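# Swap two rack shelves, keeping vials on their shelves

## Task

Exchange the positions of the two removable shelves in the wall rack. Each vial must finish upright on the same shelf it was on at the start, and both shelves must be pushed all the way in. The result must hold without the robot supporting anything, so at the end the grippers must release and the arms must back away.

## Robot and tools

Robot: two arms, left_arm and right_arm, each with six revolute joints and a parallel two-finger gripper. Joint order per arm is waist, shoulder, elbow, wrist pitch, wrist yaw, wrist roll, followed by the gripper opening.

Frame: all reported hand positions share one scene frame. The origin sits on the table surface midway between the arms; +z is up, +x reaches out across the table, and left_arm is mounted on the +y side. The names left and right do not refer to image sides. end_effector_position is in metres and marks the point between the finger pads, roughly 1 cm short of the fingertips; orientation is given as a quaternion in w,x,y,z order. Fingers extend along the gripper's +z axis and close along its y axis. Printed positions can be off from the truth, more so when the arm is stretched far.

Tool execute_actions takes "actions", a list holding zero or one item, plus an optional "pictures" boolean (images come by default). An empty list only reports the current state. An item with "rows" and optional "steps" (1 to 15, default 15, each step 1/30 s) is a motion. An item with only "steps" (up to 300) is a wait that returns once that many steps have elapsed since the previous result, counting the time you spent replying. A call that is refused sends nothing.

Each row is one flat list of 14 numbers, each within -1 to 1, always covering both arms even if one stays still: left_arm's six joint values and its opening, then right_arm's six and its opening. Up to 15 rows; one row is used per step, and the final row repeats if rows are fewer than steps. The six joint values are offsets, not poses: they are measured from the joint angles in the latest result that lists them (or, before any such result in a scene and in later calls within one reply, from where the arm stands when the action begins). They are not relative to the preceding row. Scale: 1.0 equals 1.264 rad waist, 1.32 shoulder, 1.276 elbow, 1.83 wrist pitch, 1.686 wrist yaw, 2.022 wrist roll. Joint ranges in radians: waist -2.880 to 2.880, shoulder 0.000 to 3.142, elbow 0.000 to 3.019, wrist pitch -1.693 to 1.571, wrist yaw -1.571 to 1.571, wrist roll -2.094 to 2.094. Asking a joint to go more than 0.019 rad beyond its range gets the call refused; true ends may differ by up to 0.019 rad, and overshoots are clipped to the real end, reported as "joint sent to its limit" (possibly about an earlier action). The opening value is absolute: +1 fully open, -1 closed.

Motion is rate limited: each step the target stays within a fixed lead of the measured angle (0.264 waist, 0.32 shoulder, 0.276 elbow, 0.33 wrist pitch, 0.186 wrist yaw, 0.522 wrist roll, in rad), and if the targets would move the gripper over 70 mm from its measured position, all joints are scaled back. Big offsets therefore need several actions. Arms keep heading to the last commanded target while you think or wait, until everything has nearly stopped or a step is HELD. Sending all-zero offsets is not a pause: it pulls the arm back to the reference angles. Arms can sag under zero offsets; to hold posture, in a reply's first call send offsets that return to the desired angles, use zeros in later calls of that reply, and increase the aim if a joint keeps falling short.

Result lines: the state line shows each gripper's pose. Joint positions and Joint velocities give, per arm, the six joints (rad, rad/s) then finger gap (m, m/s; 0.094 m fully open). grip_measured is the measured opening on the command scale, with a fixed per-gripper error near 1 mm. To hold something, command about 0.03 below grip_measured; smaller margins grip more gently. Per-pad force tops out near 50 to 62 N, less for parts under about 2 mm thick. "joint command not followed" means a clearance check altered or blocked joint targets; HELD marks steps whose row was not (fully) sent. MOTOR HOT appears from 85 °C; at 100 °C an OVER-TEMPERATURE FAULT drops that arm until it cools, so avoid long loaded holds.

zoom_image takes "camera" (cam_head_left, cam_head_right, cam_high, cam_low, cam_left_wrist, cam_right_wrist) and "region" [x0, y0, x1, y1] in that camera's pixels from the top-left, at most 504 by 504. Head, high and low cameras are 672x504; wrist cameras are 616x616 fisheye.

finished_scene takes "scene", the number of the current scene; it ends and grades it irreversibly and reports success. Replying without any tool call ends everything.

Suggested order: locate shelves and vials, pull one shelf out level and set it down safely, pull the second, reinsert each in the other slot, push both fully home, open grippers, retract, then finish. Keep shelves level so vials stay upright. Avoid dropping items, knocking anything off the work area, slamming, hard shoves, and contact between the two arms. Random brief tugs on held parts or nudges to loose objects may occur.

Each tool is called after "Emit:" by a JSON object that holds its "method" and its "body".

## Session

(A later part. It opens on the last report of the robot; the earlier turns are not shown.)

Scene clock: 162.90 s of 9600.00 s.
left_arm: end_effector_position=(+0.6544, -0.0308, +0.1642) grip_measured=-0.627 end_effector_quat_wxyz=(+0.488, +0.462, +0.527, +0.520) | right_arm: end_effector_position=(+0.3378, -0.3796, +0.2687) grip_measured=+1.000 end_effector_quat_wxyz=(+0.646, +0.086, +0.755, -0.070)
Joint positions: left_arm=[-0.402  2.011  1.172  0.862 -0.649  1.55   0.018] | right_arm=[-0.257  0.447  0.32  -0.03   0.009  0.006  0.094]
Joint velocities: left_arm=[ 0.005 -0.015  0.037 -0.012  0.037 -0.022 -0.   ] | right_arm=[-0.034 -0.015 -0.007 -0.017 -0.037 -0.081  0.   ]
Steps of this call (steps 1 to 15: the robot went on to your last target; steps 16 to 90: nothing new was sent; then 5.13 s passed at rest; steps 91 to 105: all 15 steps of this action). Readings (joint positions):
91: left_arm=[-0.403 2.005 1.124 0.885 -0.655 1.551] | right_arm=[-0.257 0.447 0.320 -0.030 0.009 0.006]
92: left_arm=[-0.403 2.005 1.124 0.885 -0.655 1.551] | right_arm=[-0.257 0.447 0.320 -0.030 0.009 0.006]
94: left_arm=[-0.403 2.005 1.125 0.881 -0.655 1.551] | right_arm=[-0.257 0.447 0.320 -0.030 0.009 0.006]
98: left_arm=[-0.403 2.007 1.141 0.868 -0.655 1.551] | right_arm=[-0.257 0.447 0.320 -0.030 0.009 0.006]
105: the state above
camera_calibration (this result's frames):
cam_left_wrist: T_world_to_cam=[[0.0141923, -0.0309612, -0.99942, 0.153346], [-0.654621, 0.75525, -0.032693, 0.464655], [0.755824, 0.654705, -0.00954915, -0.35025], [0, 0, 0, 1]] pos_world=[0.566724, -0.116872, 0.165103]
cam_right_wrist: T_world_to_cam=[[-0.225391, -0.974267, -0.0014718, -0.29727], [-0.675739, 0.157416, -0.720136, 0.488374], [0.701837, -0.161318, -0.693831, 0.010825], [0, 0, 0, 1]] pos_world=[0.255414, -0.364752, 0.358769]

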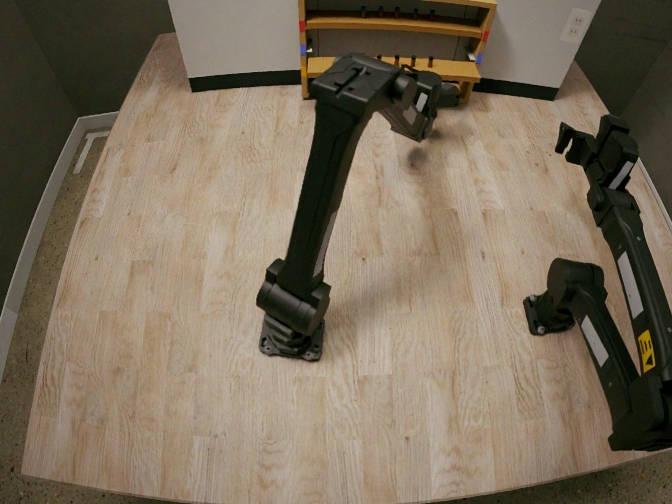

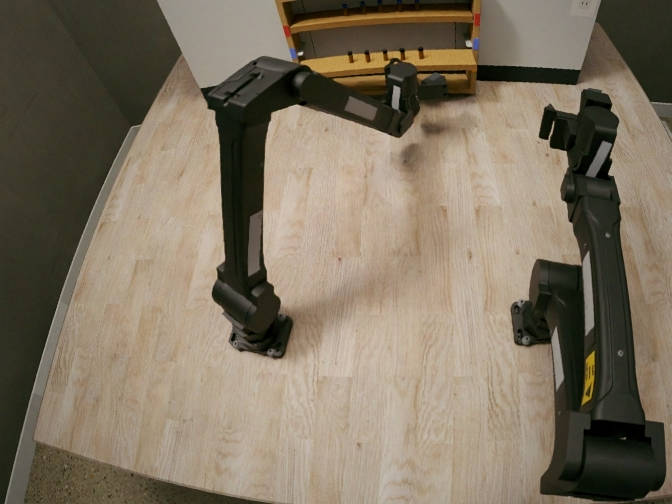

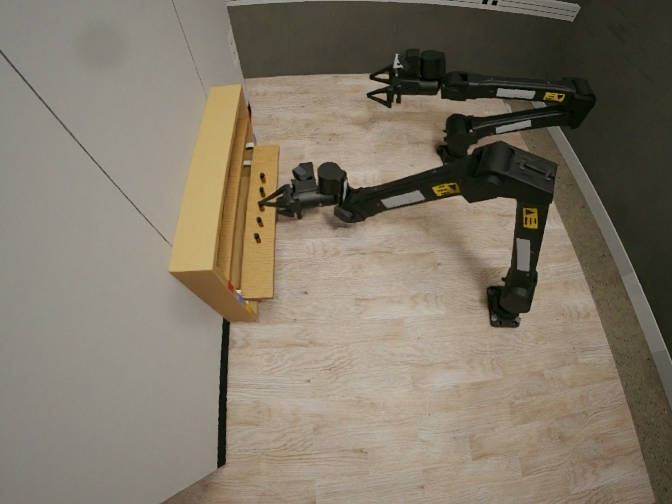

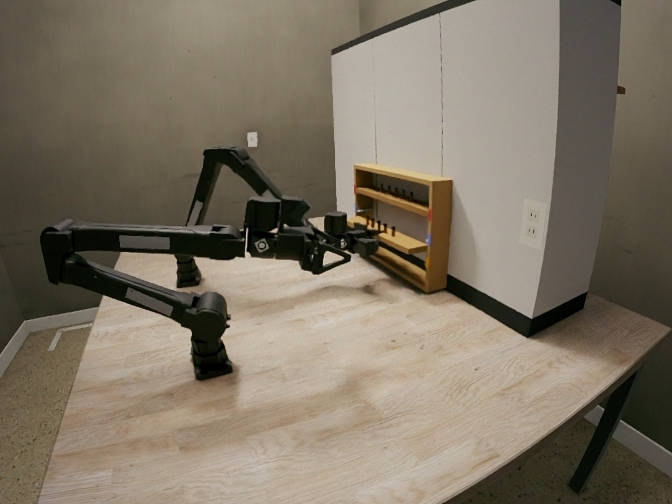

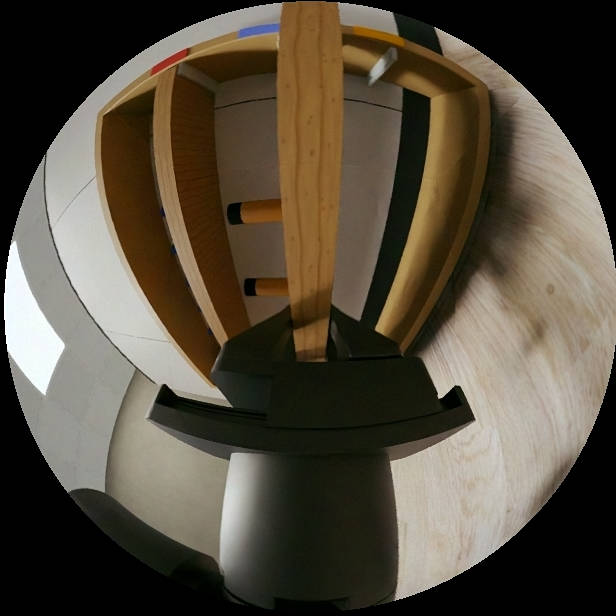

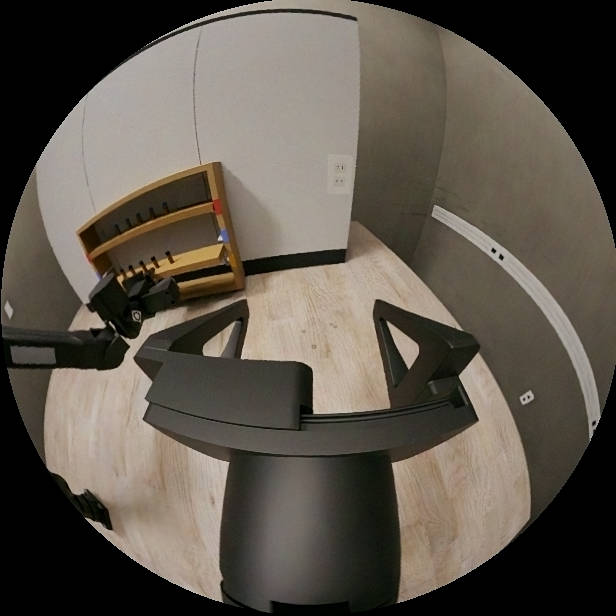

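Emit:
{"method": "execute_actions", "body": {"actions": [{"rows":[[0.01,-0.022,0.035,0.015,0,0,-0.66,0,0,0,0,0,0,1],[0.012,-0.02,0.035,0.015,0,0,-0.66,0,0,0,0,0,0,1],[0.014,-0.018,0.035,0.015,0,0,-0.66,0,0,0,0,0,0,1],[0.015,-0.016,0.035,0.015,0,0,-0.66,0,0,0,0,0,0,1],[0.015,-0.014,0.035,0.015,0,0,-0.66,0,0,0,0,0,0,1],[0.015,-0.012,0.035,0.015,0,0,-0.66,0,0,0,0,0,0,1],[0.015,-0.01,0.035,0.015,0,0,-0.66,0,0,0,0,0,0,1],[0.015,-0.008,0.035,0.015,0,0,-0.66,0,0,0,0,0,0,1],[0.015,-0.006,0.035,0.015,0,0,-0.66,0,0,0,0,0,0,1],[0.015,-0.004,0.035,0.015,0,0,-0.66,0,0,0,0,0,0,1],[0.015,-0.002,0.035,0.015,0,0,-0.66,0,0,0,0,0,0,1]]}], "pictures": false}}

Emit:
{"method": "execute_actions", "body": {"actions": [{"steps":10}]}}

Emit:
{"method": "zoom_image", "body": {"camera": "cam_head_left", "region": [280, 0, 510, 110]}}

Emit:
{"method": "zoom_image", "body": {"camera": "cam_high", "region": [190, 100, 330, 340]}}

Scene clock: 169.87 s of 9600.00 s.
left_arm: end_effector_position=(+0.6571, -0.0269, +0.1431) grip_measured=-0.627 end_effector_quat_wxyz=(+0.476, +0.471, +0.531, +0.520) | right_arm: end_effector_position=(+0.3378, -0.3796, +0.2687) grip_measured=+1.000 end_effector_quat_wxyz=(+0.646, +0.086, +0.755, -0.070)
Joint positions: left_arm=[-0.395  2.042  1.172  0.861 -0.648  1.55   0.018] | right_arm=[-0.257  0.447  0.32  -0.03   0.009  0.006  0.094]
Joint velocities: left_arm=[ 0.005  0.044 -0.007 -0.012  0.007  0.066 -0.001] | right_arm=[-0.005 -0.015 -0.002  0.012  0.022  0.007  0.   ]
Steps of this call (steps 1 to 15: the robot went on to your last target; steps 16 to 90: nothing new was sent; then 3.47 s passed at rest; steps 91 to 105: all 15 steps of this action). Readings (joint positions):
91: left_arm=[-0.402 2.012 1.172 0.861 -0.649 1.550] | right_arm=[-0.257 0.447 0.320 -0.030 0.009 0.006]
92: left_arm=[-0.402 2.012 1.172 0.861 -0.649 1.550] | right_arm=[-0.257 0.447 0.320 -0.030 0.009 0.006]
94: left_arm=[-0.401 2.013 1.172 0.861 -0.649 1.550] | right_arm=[-0.257 0.447 0.320 -0.030 0.009 0.006]
98: left_arm=[-0.396 2.020 1.172 0.861 -0.649 1.550] | right_arm=[-0.257 0.447 0.320 -0.030 0.009 0.006]
105: the state above

Scene clock: 170.20 s of 9600.00 s.
left_arm: end_effector_position=(+0.6571, -0.0269, +0.1402) grip_measured=-0.627 end_effector_quat_wxyz=(+0.475, +0.473, +0.531, +0.519) | right_arm: end_effector_position=(+0.3378, -0.3796, +0.2687) grip_measured=+1.000 end_effector_quat_wxyz=(+0.646, +0.086, +0.755, -0.070)
Joint positions: left_arm=[-0.395  2.046  1.172  0.861 -0.648  1.55   0.018] | right_arm=[-0.257  0.447  0.32  -0.03   0.009  0.006  0.094]
Joint velocities: left_arm=[-0.005  0.005  0.007  0.002  0.022 -0.051 -0.001] | right_arm=[-0.005  0.005  0.002 -0.027 -0.037 -0.081  0.   ]
Steps of this call (steps 1 to 10: the robot went on to your last target). Readings (joint positions):
1: left_arm=[-0.395 2.044 1.172 0.861 -0.648 1.550] | right_arm=[-0.257 0.447 0.320 -0.030 0.009 0.006]
2: left_arm=[-0.395 2.045 1.172 0.861 -0.648 1.550] | right_arm=[-0.257 0.447 0.320 -0.030 0.009 0.006]
4: left_arm=[-0.395 2.046 1.172 0.861 -0.648 1.550] | right_arm=[-0.257 0.447 0.320 -0.030 0.009 0.006]
8: left_arm=[-0.395 2.046 1.172 0.861 -0.648 1.550] | right_arm=[-0.257 0.447 0.320 -0.030 0.009 0.006]
10: the state above
camera_calibration (this result's frames):
cam_left_wrist: T_world_to_cam=[[-0.0159041, -0.0128455, -0.999791, 0.149757], [-0.659413, 0.75178, 0.000830611, 0.461051], [0.751612, 0.659289, -0.0204269, -0.350651], [0, 0, 0, 1]] pos_world=[0.569958, -0.113506, 0.14218]
cam_right_wrist: T_world_to_cam=[[-0.225391, -0.974267, -0.0014718, -0.29727], [-0.675739, 0.157416, -0.720136, 0.488374], [0.701837, -0.161318, -0.693831, 0.010825], [0, 0, 0, 1]] pos_world=[0.255414, -0.364752, 0.358769]

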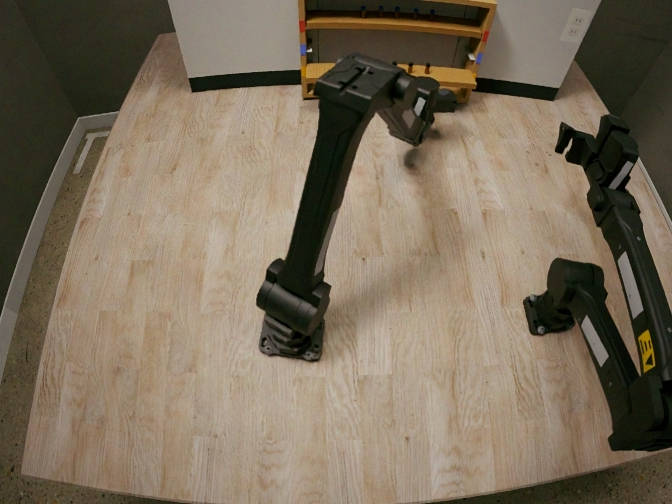

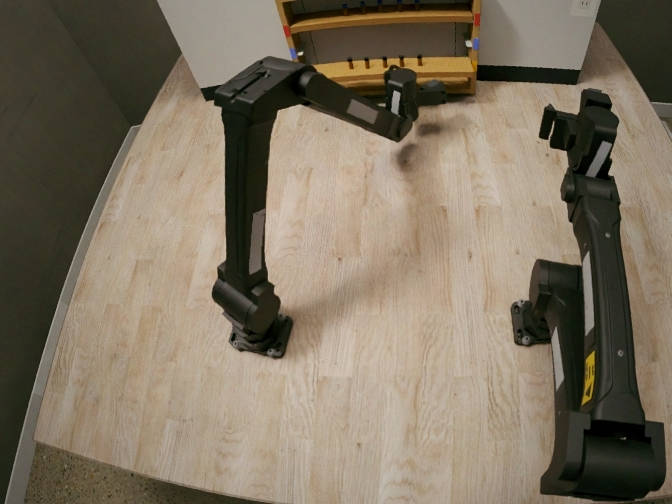

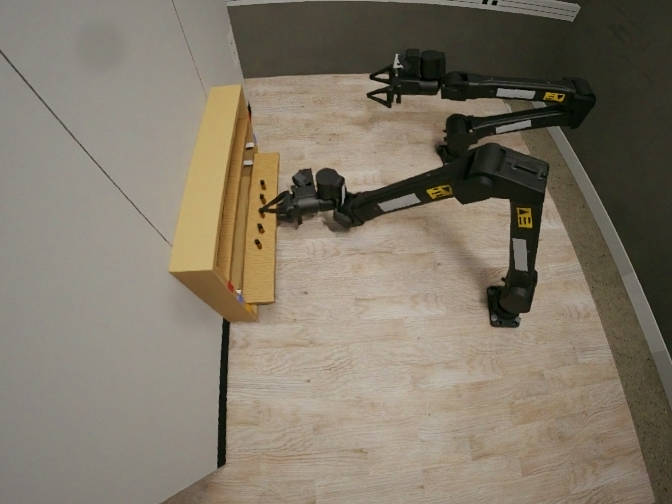

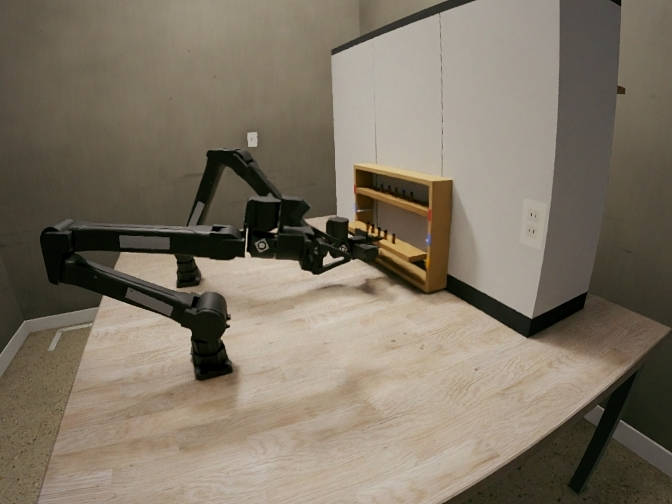

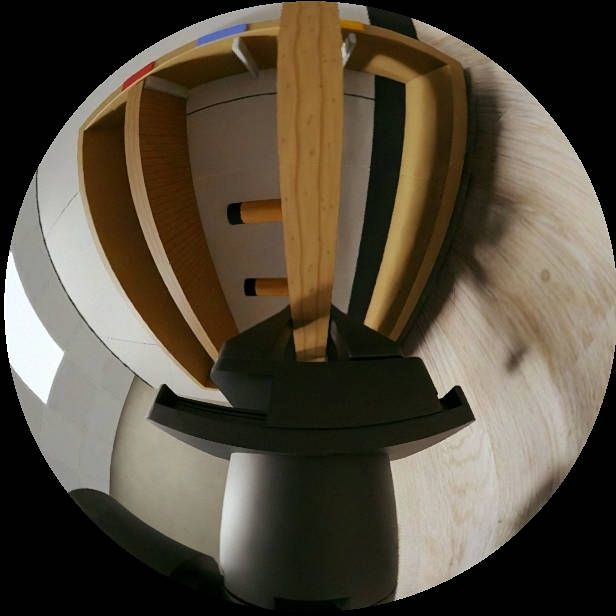

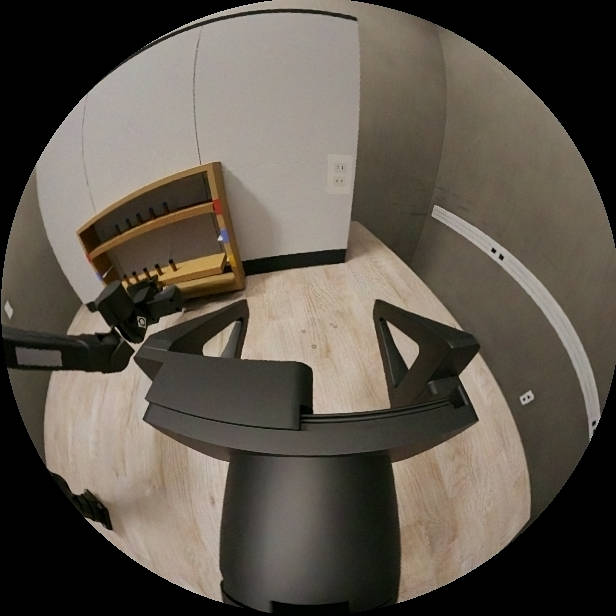

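Region (280, 0, 510, 110) of cam_head_left's 672x504 image, scaled by 2.191, with more detail than that image has; it fills the top 241 rows of this view, and the rest is white.

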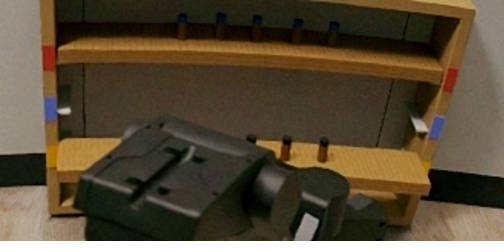

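Region (190, 100, 330, 340) of cam_high's 672x504 image, scaled by 2.100, with more detail than that image has; it fills the left 294 columns of this view, and the rest is white.

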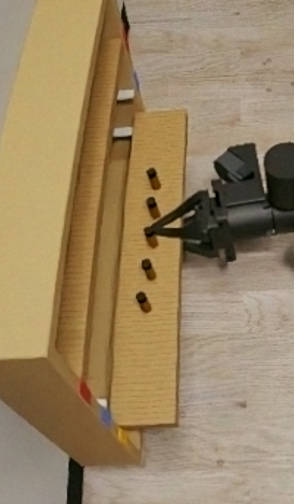

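Emit:
{"method": "execute_actions", "body": {"actions": [{"rows":[[0.01,-0.027,0.052,0.01,0,0,-0.66,0,0,0,0,0,0,1],[0.011,-0.026,0.056,0.01,0.001,0,-0.66,0,0,0,0,0,0,1],[0.013,-0.024,0.06,0.009,0.002,0,-0.66,0,0,0,0,0,0,1],[0.014,-0.022,0.064,0.008,0.003,0,-0.66,0,0,0,0,0,0,1],[0.015,-0.02,0.068,0.007,0.004,0,-0.66,0,0,0,0,0,0,1],[0.016,-0.018,0.072,0.006,0.005,0,-0.66,0,0,0,0,0,0,1],[0.018,-0.016,0.076,0.005,0.006,0,-0.66,0,0,0,0,0,0,1],[0.019,-0.014,0.08,0.004,0.007,0,-0.66,0,0,0,0,0,0,1],[0.02,-0.012,0.084,0.003,0.008,0,-0.66,0,0,0,0,0,0,1],[0.021,-0.01,0.088,0.002,0.009,0,-0.66,0,0,0,0,0,0,1],[0.023,-0.008,0.092,0.001,0.01,0,-0.66,0,0,0,0,0,0,1],[0.024,-0.006,0.096,0,0.011,0,-0.66,0,0,0,0,0,0,1],[0.024,-0.005,0.099,0,0.011,0,-0.66,0,0,0,0,0,0,1]]}], "pictures": false}}

Emit:
{"method": "execute_actions", "body": {"actions": [{"steps":10}]}}

Emit:
{"method": "zoom_image", "body": {"camera": "cam_high", "region": [190, 100, 330, 340]}}

Scene clock: 175.87 s of 9600.00 s.
left_arm: end_effector_position=(+0.6757, -0.0268, +0.1454) grip_measured=-0.627 end_effector_quat_wxyz=(+0.481, +0.467, +0.530, +0.520) | right_arm: end_effector_position=(+0.3378, -0.3796, +0.2687) grip_measured=+1.000 end_effector_quat_wxyz=(+0.646, +0.086, +0.755, -0.070)
Joint positions: left_arm=[-0.379  2.07   1.226  0.847 -0.63   1.55   0.018] | right_arm=[-0.257  0.447  0.32  -0.03   0.009  0.006  0.094]
Joint velocities: left_arm=[ 0.015  0.015  0.056 -0.012 -0.007  0.022 -0.   ] | right_arm=[-0.024  0.005  0.012 -0.012 -0.022 -0.051  0.   ]
Steps of this call (steps 1 to 15: the robot went on to your last target; steps 16 to 90: nothing new was sent; then 2.17 s passed at rest; steps 91 to 105: all 15 steps of this action). Readings (joint positions):
91: left_arm=[-0.395 2.046 1.172 0.861 -0.648 1.550] | right_arm=[-0.257 0.447 0.320 -0.030 0.009 0.006]
92: left_arm=[-0.395 2.046 1.172 0.861 -0.648 1.550] | right_arm=[-0.257 0.447 0.320 -0.030 0.009 0.006]
94: left_arm=[-0.395 2.046 1.173 0.861 -0.647 1.550] | right_arm=[-0.257 0.447 0.320 -0.030 0.009 0.006]
98: left_arm=[-0.390 2.053 1.189 0.857 -0.641 1.550] | right_arm=[-0.257 0.447 0.320 -0.030 0.009 0.006]
105: the state above

Scene clock: 176.20 s of 9600.00 s.
left_arm: end_effector_position=(+0.6762, -0.0267, +0.1452) grip_measured=-0.627 end_effector_quat_wxyz=(+0.480, +0.467, +0.530, +0.520) | right_arm: end_effector_position=(+0.3378, -0.3796, +0.2687) grip_measured=+1.000 end_effector_quat_wxyz=(+0.646, +0.086, +0.755, -0.070)
Joint positions: left_arm=[-0.378  2.071  1.227  0.847 -0.63   1.55   0.018] | right_arm=[-0.257  0.447  0.32  -0.03   0.009  0.006  0.094]
Joint velocities: left_arm=[-0.005 -0.015  0.012  0.002  0.007  0.007  0.   ] | right_arm=[-0.015 -0.005 -0.007  0.007  0.022  0.007  0.   ]
Steps of this call (steps 1 to 10: the robot went on to your last target). Readings (joint positions):
1: left_arm=[-0.378 2.071 1.227 0.847 -0.630 1.550] | right_arm=[-0.257 0.447 0.320 -0.030 0.009 0.006]
2: left_arm=[-0.378 2.071 1.227 0.847 -0.630 1.550] | right_arm=[-0.257 0.447 0.320 -0.030 0.009 0.006]
4: left_arm=[-0.378 2.071 1.227 0.847 -0.630 1.550] | right_arm=[-0.257 0.447 0.320 -0.030 0.009 0.006]
8: left_arm=[-0.378 2.071 1.227 0.847 -0.630 1.550] | right_arm=[-0.257 0.447 0.320 -0.030 0.009 0.006]
10: the state above
camera_calibration (this result's frames):
cam_left_wrist: T_world_to_cam=[[-0.00252534, -0.0209119, -0.999778, 0.145732], [-0.658751, 0.75223, -0.0140701, 0.475241], [0.752357, 0.658569, -0.0156754, -0.366221], [0, 0, 0, 1]] pos_world=[0.588963, -0.113261, 0.146645]
cam_right_wrist: T_world_to_cam=[[-0.225391, -0.974267, -0.0014718, -0.29727], [-0.675739, 0.157416, -0.720136, 0.488374], [0.701837, -0.161318, -0.693831, 0.010825], [0, 0, 0, 1]] pos_world=[0.255414, -0.364752, 0.358769]

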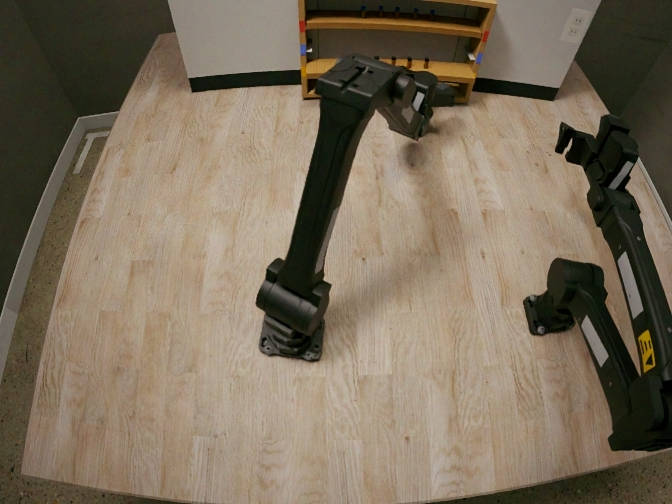

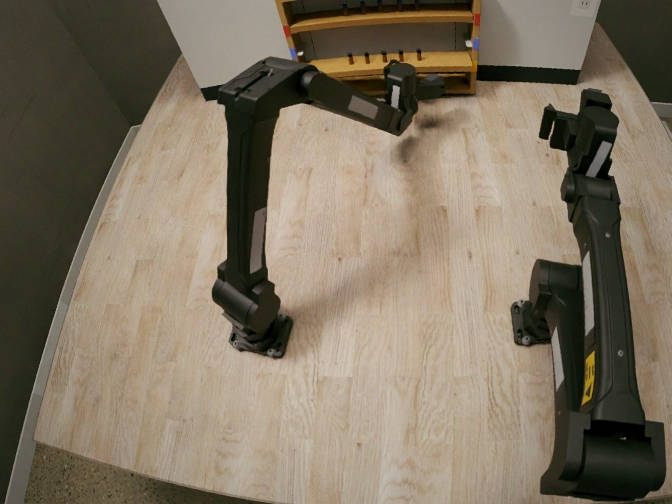

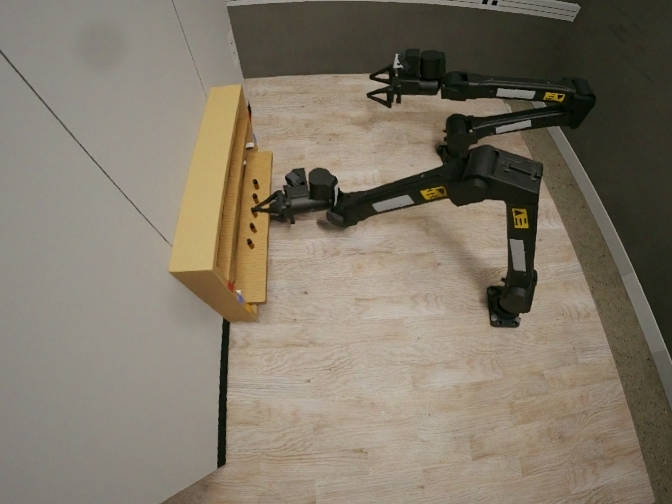

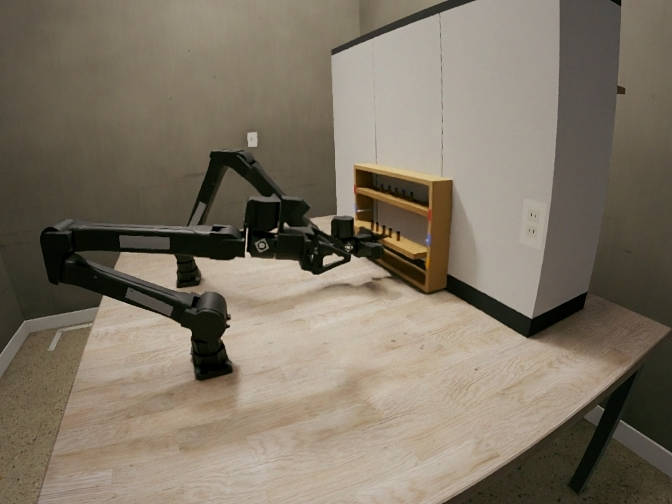

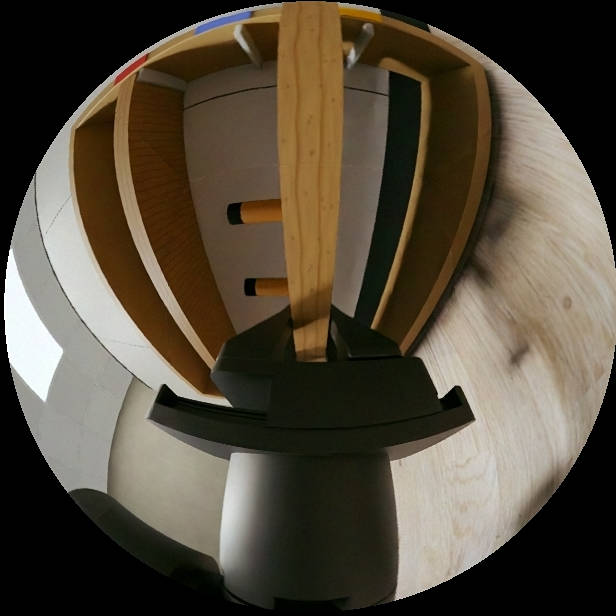

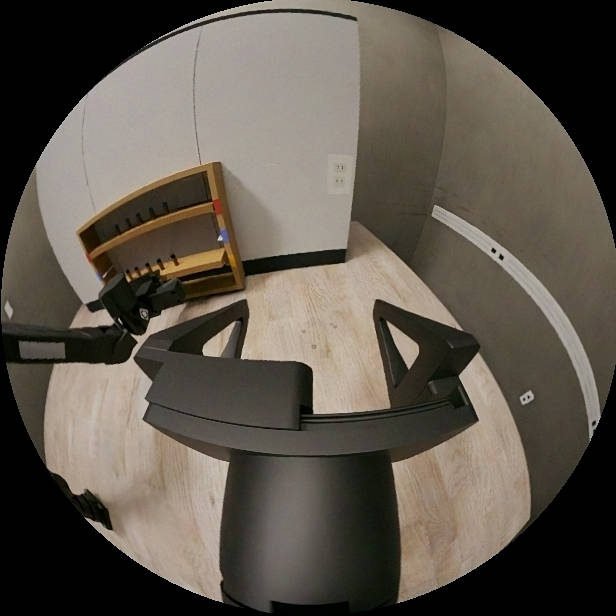

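Region (190, 100, 330, 340) of cam_high's 672x504 image, scaled by 2.100, with more detail than that image has; it fills the left 294 columns of this view, and the rest is white.

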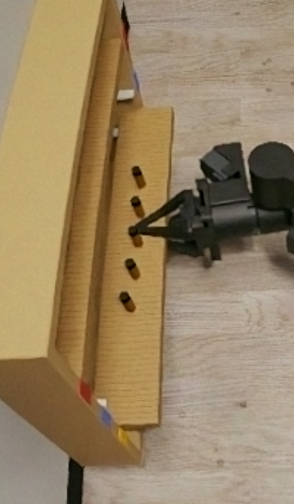

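Emit:
{"method": "execute_actions", "body": {"actions": [{"rows":[[0.01,-0.026,0.054,0.01,0,0,-0.66,0,0,0,0,0,0,1],[0.012,-0.023,0.059,0.01,0.001,0,-0.66,0,0,0,0,0,0,1],[0.013,-0.019,0.064,0.01,0.002,0,-0.66,0,0,0,0,0,0,1],[0.015,-0.015,0.069,0.01,0.003,0,-0.66,0,0,0,0,0,0,1],[0.016,-0.011,0.074,0.01,0.004,0,-0.66,0,0,0,0,0,0,1],[0.018,-0.007,0.079,0.01,0.005,0,-0.66,0,0,0,0,0,0,1],[0.019,-0.003,0.084,0.009,0.006,0,-0.66,0,0,0,0,0,0,1],[0.021,0.001,0.089,0.009,0.007,0,-0.66,0,0,0,0,0,0,1],[0.022,0.005,0.094,0.008,0.008,0,-0.66,0,0,0,0,0,0,1],[0.024,0.009,0.099,0.008,0.01,0,-0.66,0,0,0,0,0,0,1],[0.025,0.013,0.104,0.007,0.011,0,-0.66,0,0,0,0,0,0,1],[0.027,0.017,0.109,0.007,0.012,0,-0.66,0,0,0,0,0,0,1],[0.028,0.021,0.114,0.006,0.013,0,-0.66,0,0,0,0,0,0,1],[0.03,0.025,0.119,0.006,0.014,0,-0.66,0,0,0,0,0,0,1],[0.031,0.029,0.124,0.006,0.015,0,-0.66,0,0,0,0,0,0,1]]}], "pictures": false}}

Emit:
{"method": "execute_actions", "body": {"actions": [{"steps":12}]}}

Scene clock: 183.97 s of 9600.00 s.
left_arm: end_effector_position=(+0.7012, -0.0266, +0.1367) grip_measured=-0.627 end_effector_quat_wxyz=(+0.485, +0.463, +0.528, +0.521) | right_arm: end_effector_position=(+0.3378, -0.3796, +0.2687) grip_measured=+1.000 end_effector_quat_wxyz=(+0.646, +0.086, +0.755, -0.070)
Joint positions: left_arm=[-0.357  2.131  1.302  0.844 -0.608  1.55   0.018] | right_arm=[-0.257  0.447  0.32  -0.03   0.009  0.006  0.094]
Joint velocities: left_arm=[ 0.044  0.161  0.164 -0.027  0.022  0.022 -0.001] | right_arm=[ 0.005 -0.005 -0.022  0.002  0.007 -0.022  0.   ]
Steps of this call (steps 1 to 15: the robot went on to your last target; steps 16 to 90: nothing new was sent; then 4.27 s passed at rest; steps 91 to 105: all 15 steps of this action). Readings (joint positions):
91: left_arm=[-0.378 2.071 1.227 0.847 -0.630 1.550] | right_arm=[-0.257 0.447 0.320 -0.030 0.009 0.006]
92: left_arm=[-0.378 2.071 1.227 0.847 -0.630 1.550] | right_arm=[-0.257 0.447 0.320 -0.030 0.009 0.006]
94: left_arm=[-0.378 2.073 1.230 0.847 -0.630 1.550] | right_arm=[-0.257 0.447 0.320 -0.030 0.009 0.006]
98: left_arm=[-0.372 2.089 1.254 0.847 -0.623 1.550] | right_arm=[-0.257 0.447 0.320 -0.030 0.009 0.006]
105: the state above

Scene clock: 184.37 s of 9600.00 s.
left_arm: end_effector_position=(+0.7053, -0.0267, +0.1315) grip_measured=-0.627 end_effector_quat_wxyz=(+0.483, +0.465, +0.528, +0.521) | right_arm: end_effector_position=(+0.3378, -0.3796, +0.2687) grip_measured=+1.000 end_effector_quat_wxyz=(+0.646, +0.086, +0.755, -0.070)
Joint positions: left_arm=[-0.354  2.145  1.314  0.843 -0.605  1.553  0.018] | right_arm=[-0.257  0.447  0.32  -0.03   0.009  0.006  0.094]
Joint velocities: left_arm=[-0.005 -0.015 -0.012  0.002 -0.066 -0.051 -0.   ] | right_arm=[-0.005 -0.005  0.017 -0.002 -0.037 -0.095  0.   ]
Steps of this call (steps 1 to 12: the robot went on to your last target). Readings (joint positions):
1: left_arm=[-0.356 2.136 1.307 0.843 -0.607 1.550] | right_arm=[-0.257 0.447 0.320 -0.030 0.009 0.006]
2: left_arm=[-0.355 2.140 1.310 0.843 -0.606 1.550] | right_arm=[-0.257 0.447 0.320 -0.030 0.009 0.006]
4: left_arm=[-0.355 2.145 1.313 0.843 -0.605 1.551] | right_arm=[-0.257 0.447 0.320 -0.030 0.009 0.006]
8: left_arm=[-0.355 2.145 1.314 0.843 -0.605 1.553] | right_arm=[-0.257 0.447 0.320 -0.030 0.009 0.006]
12: the state above
camera_calibration (this result's frames):
cam_left_wrist: T_world_to_cam=[[0.00482506, -0.0216745, -0.999753, 0.126954], [-0.658068, 0.752706, -0.0194946, 0.494393], [0.752943, 0.658, -0.0106315, -0.389441], [0, 0, 0, 1]] pos_world=[0.617959, -0.113129, 0.13242]
cam_right_wrist: T_world_to_cam=[[-0.225391, -0.974267, -0.0014718, -0.29727], [-0.675739, 0.157416, -0.720136, 0.488374], [0.701837, -0.161318, -0.693831, 0.010825], [0, 0, 0, 1]] pos_world=[0.255414, -0.364752, 0.358769]

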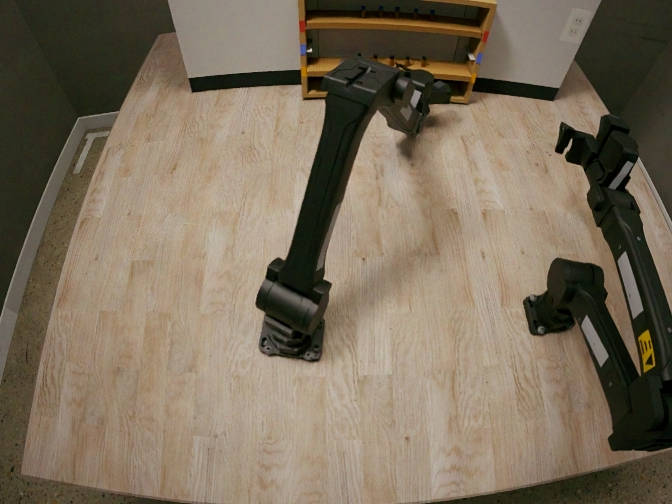

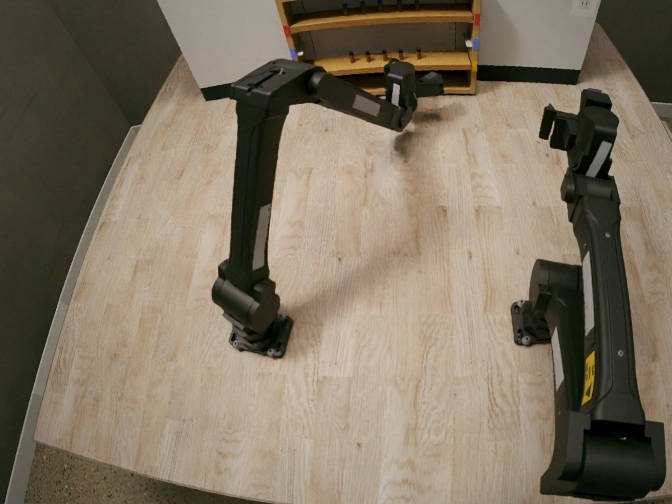

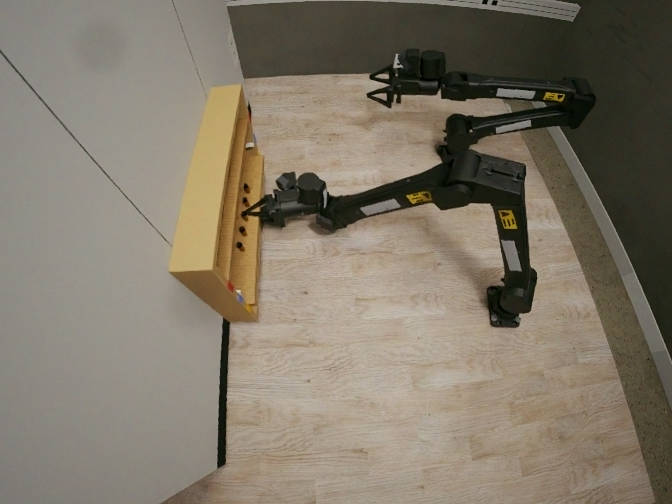

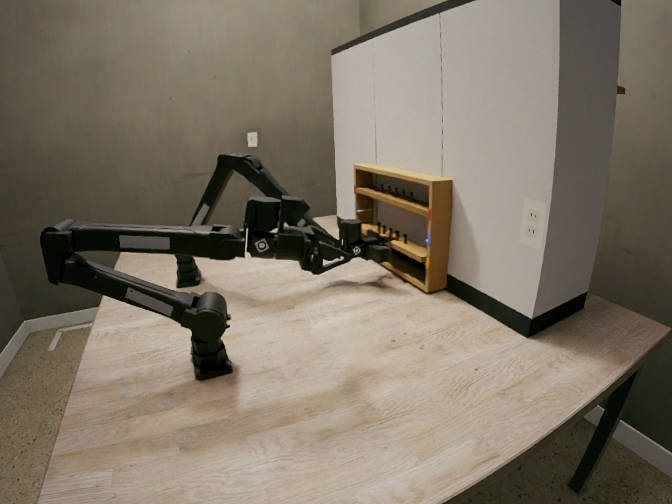

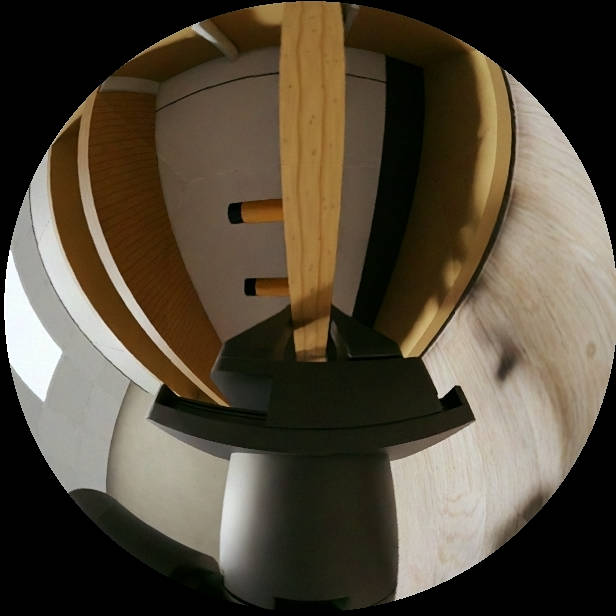

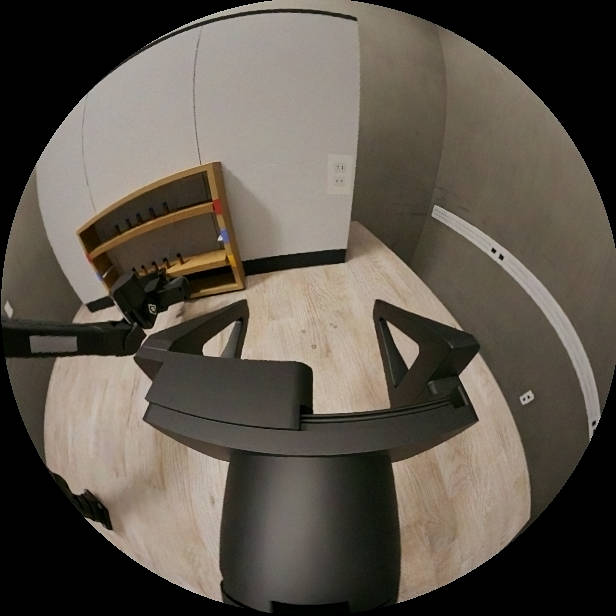

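Emit:
{"method": "execute_actions", "body": {"actions": [{"rows":[[0,-0.022,0.03,0.005,0,0,-0.66,0,0,0,0,0,0,1],[0,-0.02,0.03,0.003,0,0,-0.66,0,0,0,0,0,0,1],[0,-0.018,0.03,0,0,0,-0.66,0,0,0,0,0,0,1],[0,-0.018,0.03,0,0,0,-0.66,0,0,0,0,0,0,1],[0,-0.018,0.03,0,0,0,-0.66,0,0,0,0,0,0,1],[0,-0.018,0.03,0,0,0,-0.66,0,0,0,0,0,0,1],[0,-0.018,0.03,0,0,0,-0.66,0,0,0,0,0,0,1],[0,-0.018,0.03,0,0,0,-0.6,0,0,0,0,0,0,1],[0,-0.018,0.03,0,0,0,-0.55,0,0,0,0,0,0,1],[0,-0.018,0.03,0,0,0,-0.45,0,0,0,0,0,0,1],[0,-0.018,0.03,0,0,0,-0.3,0,0,0,0,0,0,1],[0,-0.018,0.03,0,0,0,-0.1,0,0,0,0,0,0,1]]}]}}

Scene clock: 188.43 s of 9600.00 s.
left_arm: end_effector_position=(+0.7053, -0.0267, +0.1297) grip_measured=-0.103 end_effector_quat_wxyz=(+0.478, +0.470, +0.528, +0.521) | right_arm: end_effector_position=(+0.3378, -0.3796, +0.2687) grip_measured=+1.000 end_effector_quat_wxyz=(+0.646, +0.086, +0.755, -0.070)
Joint positions: left_arm=[-0.354  2.144  1.314  0.83  -0.605  1.557  0.042] | right_arm=[-0.257  0.447  0.32  -0.03   0.009  0.006  0.094]
Joint velocities: left_arm=[ 0.005 -0.005  0.002 -0.027  0.037  0.051  0.004] | right_arm=[-0.005 -0.005  0.017 -0.017  0.022 -0.051  0.   ]
Steps of this call (steps 1 to 30: the robot went on to your last target; steps 31 to 90: nothing new was sent; then 0.57 s passed at rest; steps 91 to 105: all 15 steps of this action). Readings (joint positions):
91: left_arm=[-0.354 2.145 1.314 0.842 -0.605 1.553] | right_arm=[-0.257 0.447 0.320 -0.030 0.009 0.006]
92: left_arm=[-0.354 2.145 1.314 0.840 -0.605 1.553] | right_arm=[-0.257 0.447 0.320 -0.030 0.009 0.006]
94: left_arm=[-0.354 2.145 1.314 0.835 -0.605 1.554] | right_arm=[-0.257 0.447 0.320 -0.030 0.009 0.006]
98: left_arm=[-0.354 2.146 1.314 0.831 -0.605 1.557] | right_arm=[-0.257 0.447 0.320 -0.030 0.009 0.006]
105: the state above
camera_calibration (this result's frames):
cam_left_wrist: T_world_to_cam=[[-0.00528539, -0.0121592, -0.999912, 0.132573], [-0.65821, 0.752813, -0.00567519, 0.492681], [0.752815, 0.658123, -0.0119822, -0.389196], [0, 0, 0, 1]] pos_world=[0.617981, -0.113146, 0.130694]
cam_right_wrist: T_world_to_cam=[[-0.225391, -0.974267, -0.0014718, -0.29727], [-0.675739, 0.157416, -0.720136, 0.488374], [0.701837, -0.161318, -0.693831, 0.010825], [0, 0, 0, 1]] pos_world=[0.255414, -0.364752, 0.358769]

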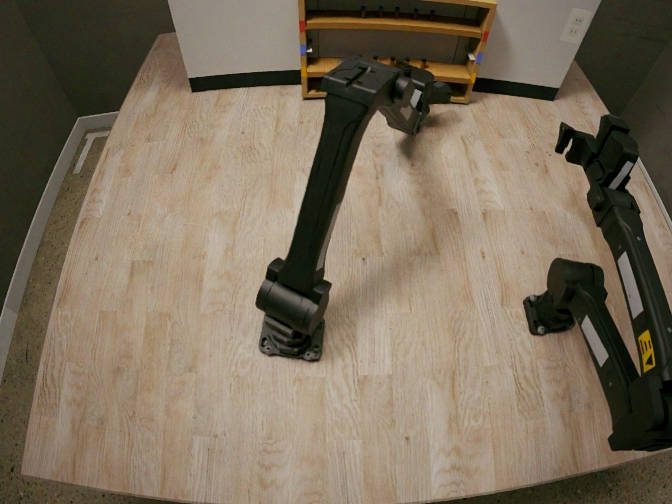

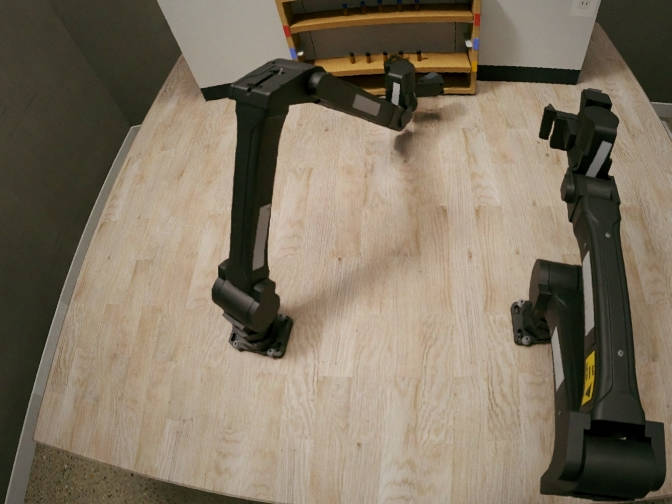

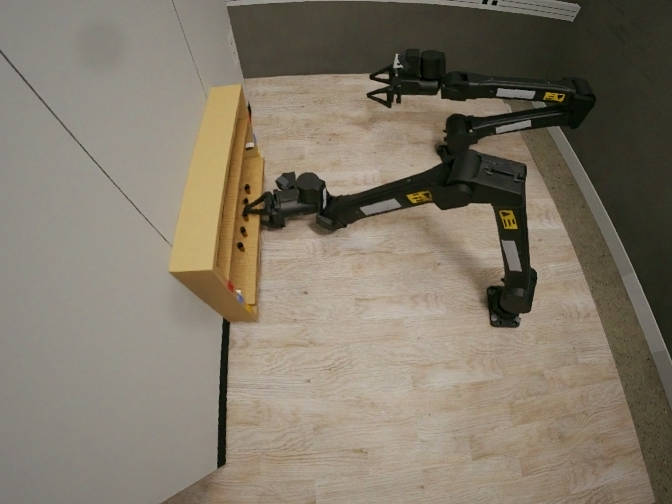

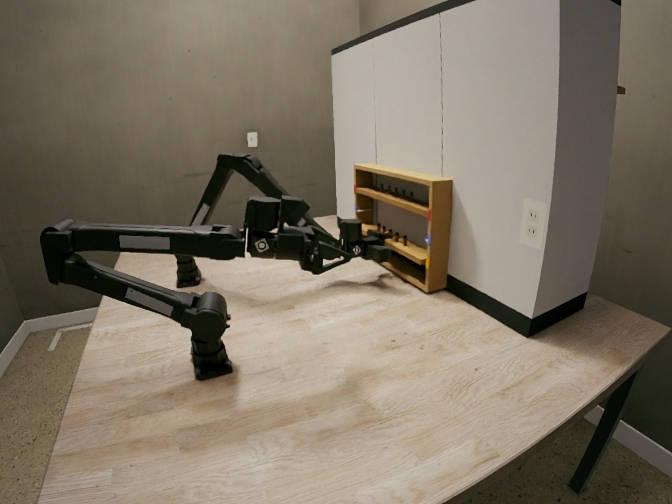

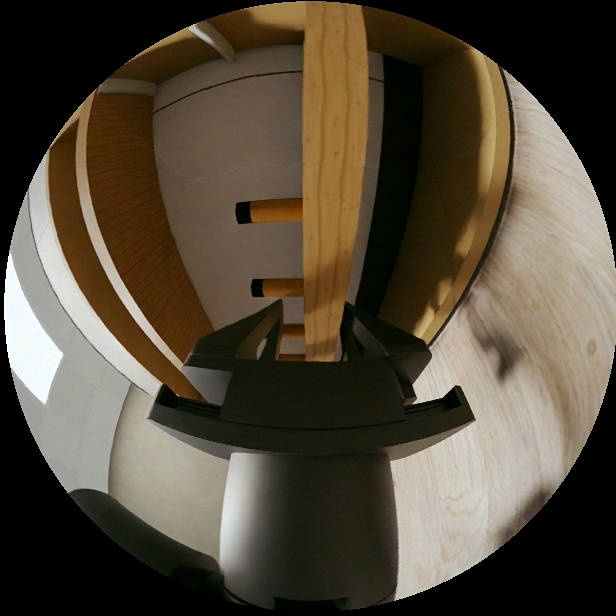

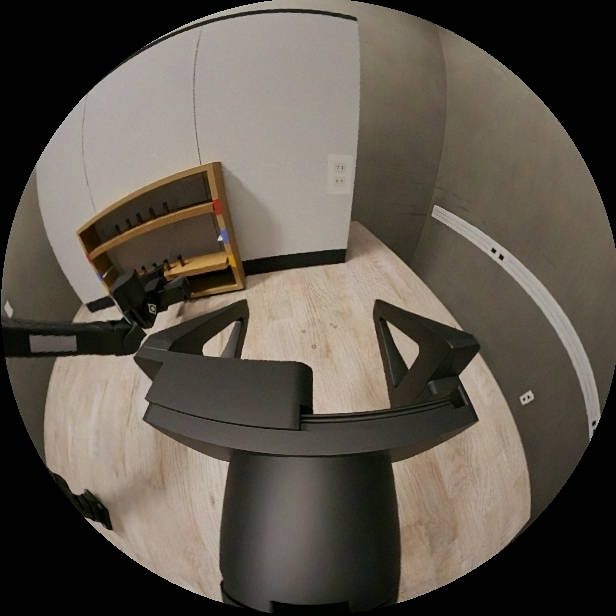

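Emit:
{"method": "execute_actions", "body": {"actions": [{"rows":[[-0.01,-0.012,0,0.003,-0.002,0,0,0,0,0,0,0,0,1],[-0.013,-0.016,-0.008,0.006,-0.004,0,0,0,0,0,0,0,0,1],[-0.016,-0.021,-0.018,0.01,-0.006,0,0,0,0,0,0,0,0,1],[-0.019,-0.026,-0.028,0.013,-0.008,0,0,0,0,0,0,0,0,1],[-0.022,-0.031,-0.038,0.017,-0.011,0,0,0,0,0,0,0,0,1],[-0.026,-0.036,-0.048,0.02,-0.013,0,0,0,0,0,0,0,0,1],[-0.029,-0.041,-0.058,0.024,-0.016,0,0,0,0,0,0,0,0,1],[-0.032,-0.046,-0.068,0.027,-0.018,0,0,0,0,0,0,0,0,1],[-0.035,-0.052,-0.078,0.03,-0.02,0,0,0,0,0,0,0,0,1],[-0.038,-0.057,-0.088,0.034,-0.023,0,0,0,0,0,0,0,0,1],[-0.041,-0.063,-0.098,0.037,-0.025,0,0,0,0,0,0,0,0,1],[-0.044,-0.068,-0.107,0.04,-0.027,0,0,0,0,0,0,0,0,1]]}], "pictures": false}}

Scene clock: 195.23 s of 9600.00 s.
left_arm: end_effector_position=(+0.6560, -0.0334, +0.1198) grip_measured=-0.001 end_effector_quat_wxyz=(+0.470, +0.482, +0.528, +0.518) | right_arm: end_effector_position=(+0.3378, -0.3796, +0.2687) grip_measured=+1.000 end_effector_quat_wxyz=(+0.646, +0.086, +0.755, -0.070)
Joint positions: left_arm=[-0.404  2.085  1.177  0.882 -0.647  1.557  0.047] | right_arm=[-0.257  0.447  0.32  -0.03   0.009  0.006  0.094]
Joint velocities: left_arm=[-0.093 -0.103 -0.037  0.046 -0.007  0.066 -0.001] | right_arm=[-0.005 -0.005 -0.012  0.012 -0.022  0.022  0.   ]
Steps of this call (steps 1 to 15: the robot went on to your last target; steps 16 to 90: nothing new was sent; then 3.30 s passed at rest; steps 91 to 105: all 15 steps of this action). Readings (joint positions):
91: left_arm=[-0.354 2.144 1.314 0.830 -0.605 1.557] | right_arm=[-0.257 0.447 0.320 -0.030 0.009 0.006]
92: left_arm=[-0.355 2.144 1.313 0.830 -0.607 1.557] | right_arm=[-0.257 0.447 0.320 -0.030 0.009 0.006]
94: left_arm=[-0.356 2.141 1.303 0.832 -0.612 1.557] | right_arm=[-0.257 0.447 0.320 -0.030 0.009 0.006]
98: left_arm=[-0.369 2.124 1.252 0.850 -0.629 1.557] | right_arm=[-0.257 0.447 0.320 -0.030 0.009 0.006]
105: the state above


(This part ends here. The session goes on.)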